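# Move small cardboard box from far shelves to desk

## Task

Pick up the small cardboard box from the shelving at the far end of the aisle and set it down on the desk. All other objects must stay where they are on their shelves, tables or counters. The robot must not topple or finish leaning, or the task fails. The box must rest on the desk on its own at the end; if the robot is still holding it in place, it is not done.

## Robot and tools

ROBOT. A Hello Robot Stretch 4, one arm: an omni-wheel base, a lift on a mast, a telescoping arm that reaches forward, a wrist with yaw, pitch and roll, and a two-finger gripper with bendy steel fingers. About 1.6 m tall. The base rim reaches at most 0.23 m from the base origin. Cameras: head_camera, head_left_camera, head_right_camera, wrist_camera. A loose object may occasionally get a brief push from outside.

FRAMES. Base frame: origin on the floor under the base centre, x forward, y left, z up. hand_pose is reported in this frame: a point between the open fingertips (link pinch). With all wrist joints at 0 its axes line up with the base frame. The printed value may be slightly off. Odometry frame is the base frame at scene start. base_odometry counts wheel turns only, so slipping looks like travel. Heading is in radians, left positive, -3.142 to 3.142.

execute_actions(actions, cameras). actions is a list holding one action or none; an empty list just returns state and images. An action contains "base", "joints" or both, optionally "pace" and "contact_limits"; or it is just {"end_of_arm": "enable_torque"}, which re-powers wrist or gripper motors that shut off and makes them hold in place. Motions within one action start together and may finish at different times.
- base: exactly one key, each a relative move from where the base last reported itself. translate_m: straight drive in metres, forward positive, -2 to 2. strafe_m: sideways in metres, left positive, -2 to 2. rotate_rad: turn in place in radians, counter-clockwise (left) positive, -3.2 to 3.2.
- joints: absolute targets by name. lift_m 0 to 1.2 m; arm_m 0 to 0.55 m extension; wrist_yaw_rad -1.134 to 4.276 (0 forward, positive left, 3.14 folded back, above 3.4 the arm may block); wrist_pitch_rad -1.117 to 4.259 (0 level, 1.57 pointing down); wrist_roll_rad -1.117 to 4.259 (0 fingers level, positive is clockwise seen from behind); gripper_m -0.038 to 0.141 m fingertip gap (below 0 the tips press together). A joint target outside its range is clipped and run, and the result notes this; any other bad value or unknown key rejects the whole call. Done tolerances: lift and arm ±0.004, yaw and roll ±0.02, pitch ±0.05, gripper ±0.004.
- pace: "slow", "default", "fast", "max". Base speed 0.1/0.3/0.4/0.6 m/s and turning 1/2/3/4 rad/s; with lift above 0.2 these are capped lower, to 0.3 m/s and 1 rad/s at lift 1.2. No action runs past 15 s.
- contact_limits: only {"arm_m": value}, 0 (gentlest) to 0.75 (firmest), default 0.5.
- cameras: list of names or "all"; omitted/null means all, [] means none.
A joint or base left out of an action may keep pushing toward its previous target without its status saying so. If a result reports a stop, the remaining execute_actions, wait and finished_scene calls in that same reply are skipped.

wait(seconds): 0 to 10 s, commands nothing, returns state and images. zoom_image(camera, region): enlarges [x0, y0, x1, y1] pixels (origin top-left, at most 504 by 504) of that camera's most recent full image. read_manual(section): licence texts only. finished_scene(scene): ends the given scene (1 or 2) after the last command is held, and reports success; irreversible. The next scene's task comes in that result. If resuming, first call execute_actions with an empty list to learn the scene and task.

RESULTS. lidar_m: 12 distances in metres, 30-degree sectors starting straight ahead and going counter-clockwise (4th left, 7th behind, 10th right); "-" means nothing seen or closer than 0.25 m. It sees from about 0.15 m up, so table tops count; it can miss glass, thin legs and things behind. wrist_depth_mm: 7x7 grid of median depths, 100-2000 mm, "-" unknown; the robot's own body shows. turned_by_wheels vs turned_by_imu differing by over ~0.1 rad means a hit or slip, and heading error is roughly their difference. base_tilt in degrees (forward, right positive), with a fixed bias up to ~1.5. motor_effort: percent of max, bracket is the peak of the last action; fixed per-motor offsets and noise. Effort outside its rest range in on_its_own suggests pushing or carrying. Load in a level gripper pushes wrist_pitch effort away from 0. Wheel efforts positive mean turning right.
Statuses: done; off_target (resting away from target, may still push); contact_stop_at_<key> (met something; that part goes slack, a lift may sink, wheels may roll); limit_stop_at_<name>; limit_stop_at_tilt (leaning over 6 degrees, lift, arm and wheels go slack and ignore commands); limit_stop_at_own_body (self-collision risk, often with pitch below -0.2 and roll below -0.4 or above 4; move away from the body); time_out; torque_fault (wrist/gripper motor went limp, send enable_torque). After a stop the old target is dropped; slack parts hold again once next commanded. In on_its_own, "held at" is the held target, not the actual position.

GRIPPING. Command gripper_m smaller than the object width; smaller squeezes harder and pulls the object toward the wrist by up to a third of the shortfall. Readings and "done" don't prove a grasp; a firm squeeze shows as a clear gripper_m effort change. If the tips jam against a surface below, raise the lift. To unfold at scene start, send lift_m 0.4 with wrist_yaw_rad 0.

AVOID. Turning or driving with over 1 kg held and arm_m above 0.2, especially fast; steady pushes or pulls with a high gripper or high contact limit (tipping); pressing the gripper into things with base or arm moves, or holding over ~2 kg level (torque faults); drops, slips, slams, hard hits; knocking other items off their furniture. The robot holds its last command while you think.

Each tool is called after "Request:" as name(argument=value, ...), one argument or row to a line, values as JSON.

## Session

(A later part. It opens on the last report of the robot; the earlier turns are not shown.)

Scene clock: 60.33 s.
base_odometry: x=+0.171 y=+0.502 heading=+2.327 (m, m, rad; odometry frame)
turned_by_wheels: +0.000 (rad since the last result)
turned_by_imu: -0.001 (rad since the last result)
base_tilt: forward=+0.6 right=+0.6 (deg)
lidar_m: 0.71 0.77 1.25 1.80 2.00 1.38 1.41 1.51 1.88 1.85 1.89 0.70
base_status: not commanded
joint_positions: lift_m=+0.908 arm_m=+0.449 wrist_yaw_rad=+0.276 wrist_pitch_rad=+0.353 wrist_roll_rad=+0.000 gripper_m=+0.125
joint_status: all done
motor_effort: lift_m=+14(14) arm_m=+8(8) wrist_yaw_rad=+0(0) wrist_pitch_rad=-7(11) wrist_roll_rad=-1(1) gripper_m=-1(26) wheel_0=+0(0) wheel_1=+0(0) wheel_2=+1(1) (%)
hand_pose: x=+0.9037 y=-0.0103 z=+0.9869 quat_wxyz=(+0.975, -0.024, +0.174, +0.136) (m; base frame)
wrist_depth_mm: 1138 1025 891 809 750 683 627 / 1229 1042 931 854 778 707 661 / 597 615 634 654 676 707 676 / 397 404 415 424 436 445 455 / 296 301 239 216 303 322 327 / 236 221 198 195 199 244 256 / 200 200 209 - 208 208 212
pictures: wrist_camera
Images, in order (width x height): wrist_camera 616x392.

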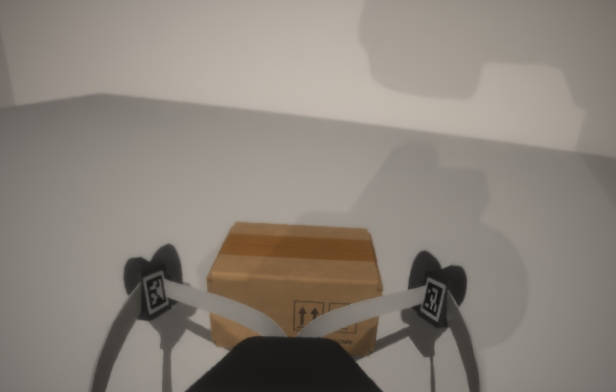

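Request:
execute_actions(
  actions=[],
)

Scene clock: 60.90 s.
base_odometry: x=+0.171 y=+0.502 heading=+2.327 (m, m, rad; odometry frame)
turned_by_wheels: +0.000 (rad since the last result)
turned_by_imu: +0.000 (rad since the last result)
base_tilt: forward=+0.6 right=+0.6 (deg)
lidar_m: 0.71 0.79 1.24 1.78 2.01 1.37 1.39 1.49 1.86 1.86 1.88 0.71
base_status: not commanded
joint_positions: lift_m=+0.908 arm_m=+0.449 wrist_yaw_rad=+0.276 wrist_pitch_rad=+0.353 wrist_roll_rad=+0.000 gripper_m=+0.125
joint_status: all done
motor_effort: lift_m=+14(14) arm_m=+8(8) wrist_yaw_rad=+0(0) wrist_pitch_rad=-8(11) wrist_roll_rad=+0(1) gripper_m=-4(26) wheel_0=-1(0) wheel_1=+0(0) wheel_2=+1(1) (%)
hand_pose: x=+0.9037 y=-0.0103 z=+0.9869 quat_wxyz=(+0.975, -0.024, +0.174, +0.136) (m; base frame)
wrist_depth_mm: 1138 991 891 820 741 683 634 / 1182 1025 931 866 778 715 654 / 597 621 627 647 683 707 668 / 397 407 413 421 433 445 452 / 296 298 239 217 304 324 327 / 236 220 198 196 198 243 255 / 200 200 209 - 208 208 213
pictures: head_camera, head_left_camera, head_right_camera, wrist_camera
Images, in order (width x height): head_camera 420x560, head_left_camera 420x672, head_right_camera 420x672, wrist_camera 616x392.

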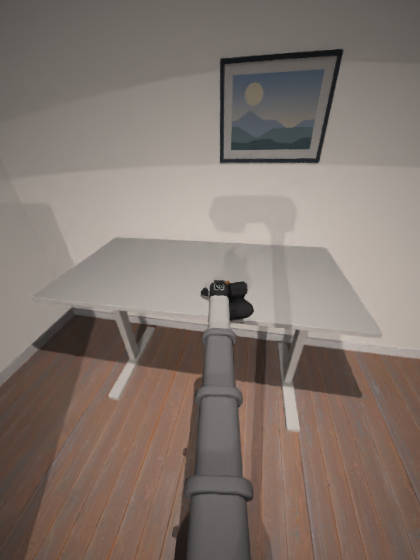

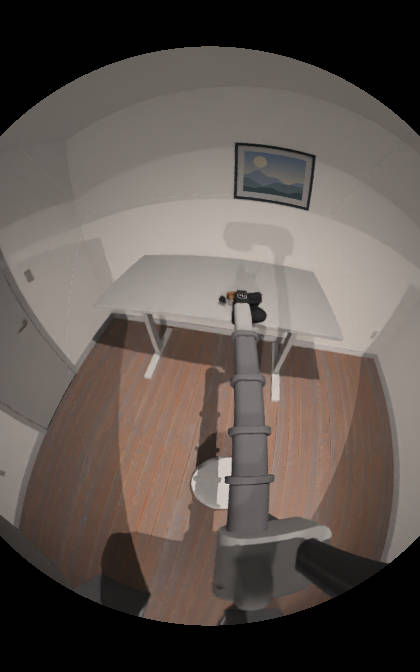

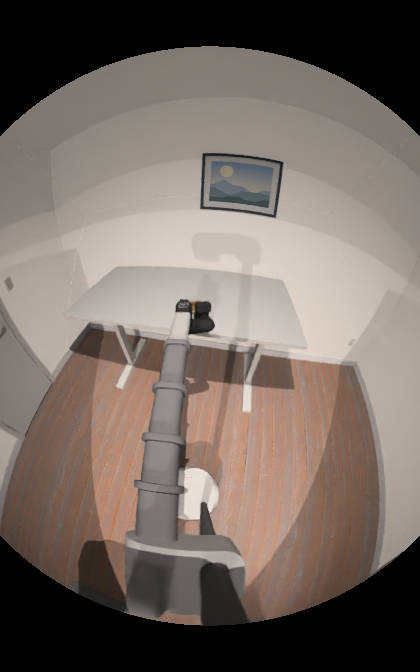

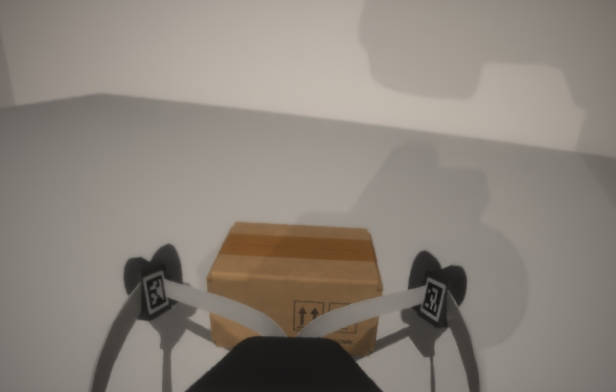

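Request:
execute_actions(
  actions=[
    {"joints": {"lift_m": 0.99, "arm_m": 0.41}, "pace": "fast"},
  ],
  cameras=["head_left_camera", "wrist_camera"],
)

Scene clock: 62.40 s.
base_odometry: x=+0.171 y=+0.502 heading=+2.327 (m, m, rad; odometry frame)
turned_by_wheels: +0.000 (rad since the last result)
turned_by_imu: -0.001 (rad since the last result)
base_tilt: forward=+0.7 right=+0.4 (deg)
lidar_m: 0.71 0.78 1.27 1.78 2.00 1.39 1.38 1.51 1.88 1.84 1.88 0.73
base_status: not commanded
joint_positions: lift_m=+0.990 arm_m=+0.412 wrist_yaw_rad=+0.276 wrist_pitch_rad=+0.352 wrist_roll_rad=+0.000 gripper_m=+0.125
joint_status: all done
motor_effort: lift_m=+22(21) arm_m=-9(10) wrist_yaw_rad=+1(0) wrist_pitch_rad=-7(8) wrist_roll_rad=+0(3) gripper_m=+1(2) wheel_0=-1(1) wheel_1=+0(0) wheel_2=+0(1) (%)
hand_pose: x=+0.8668 y=-0.0103 z=+1.0684 quat_wxyz=(+0.975, -0.024, +0.174, +0.135) (m; base frame)
wrist_depth_mm: 1205 1078 946 854 778 715 661 / 1308 1138 1008 891 820 741 691 / 917 931 960 917 842 778 715 / 603 609 621 647 647 676 676 / 445 452 462 477 480 488 492 / 355 332 342 297 349 366 387 / 301 301 314 - 301 312 319
pictures: head_left_camera, wrist_camera
Images, in order (width x height): head_left_camera 420x672, wrist_camera 616x392.

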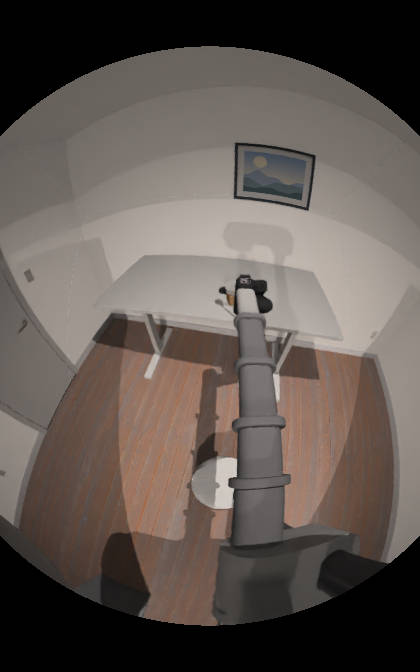

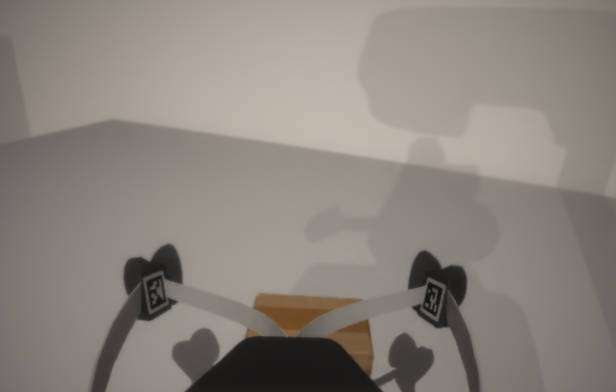

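The box is resting on the desk and the gripper is clear of it.

Request:
finished_scene(
  scene=2,
)

The scene is finished: the task was done.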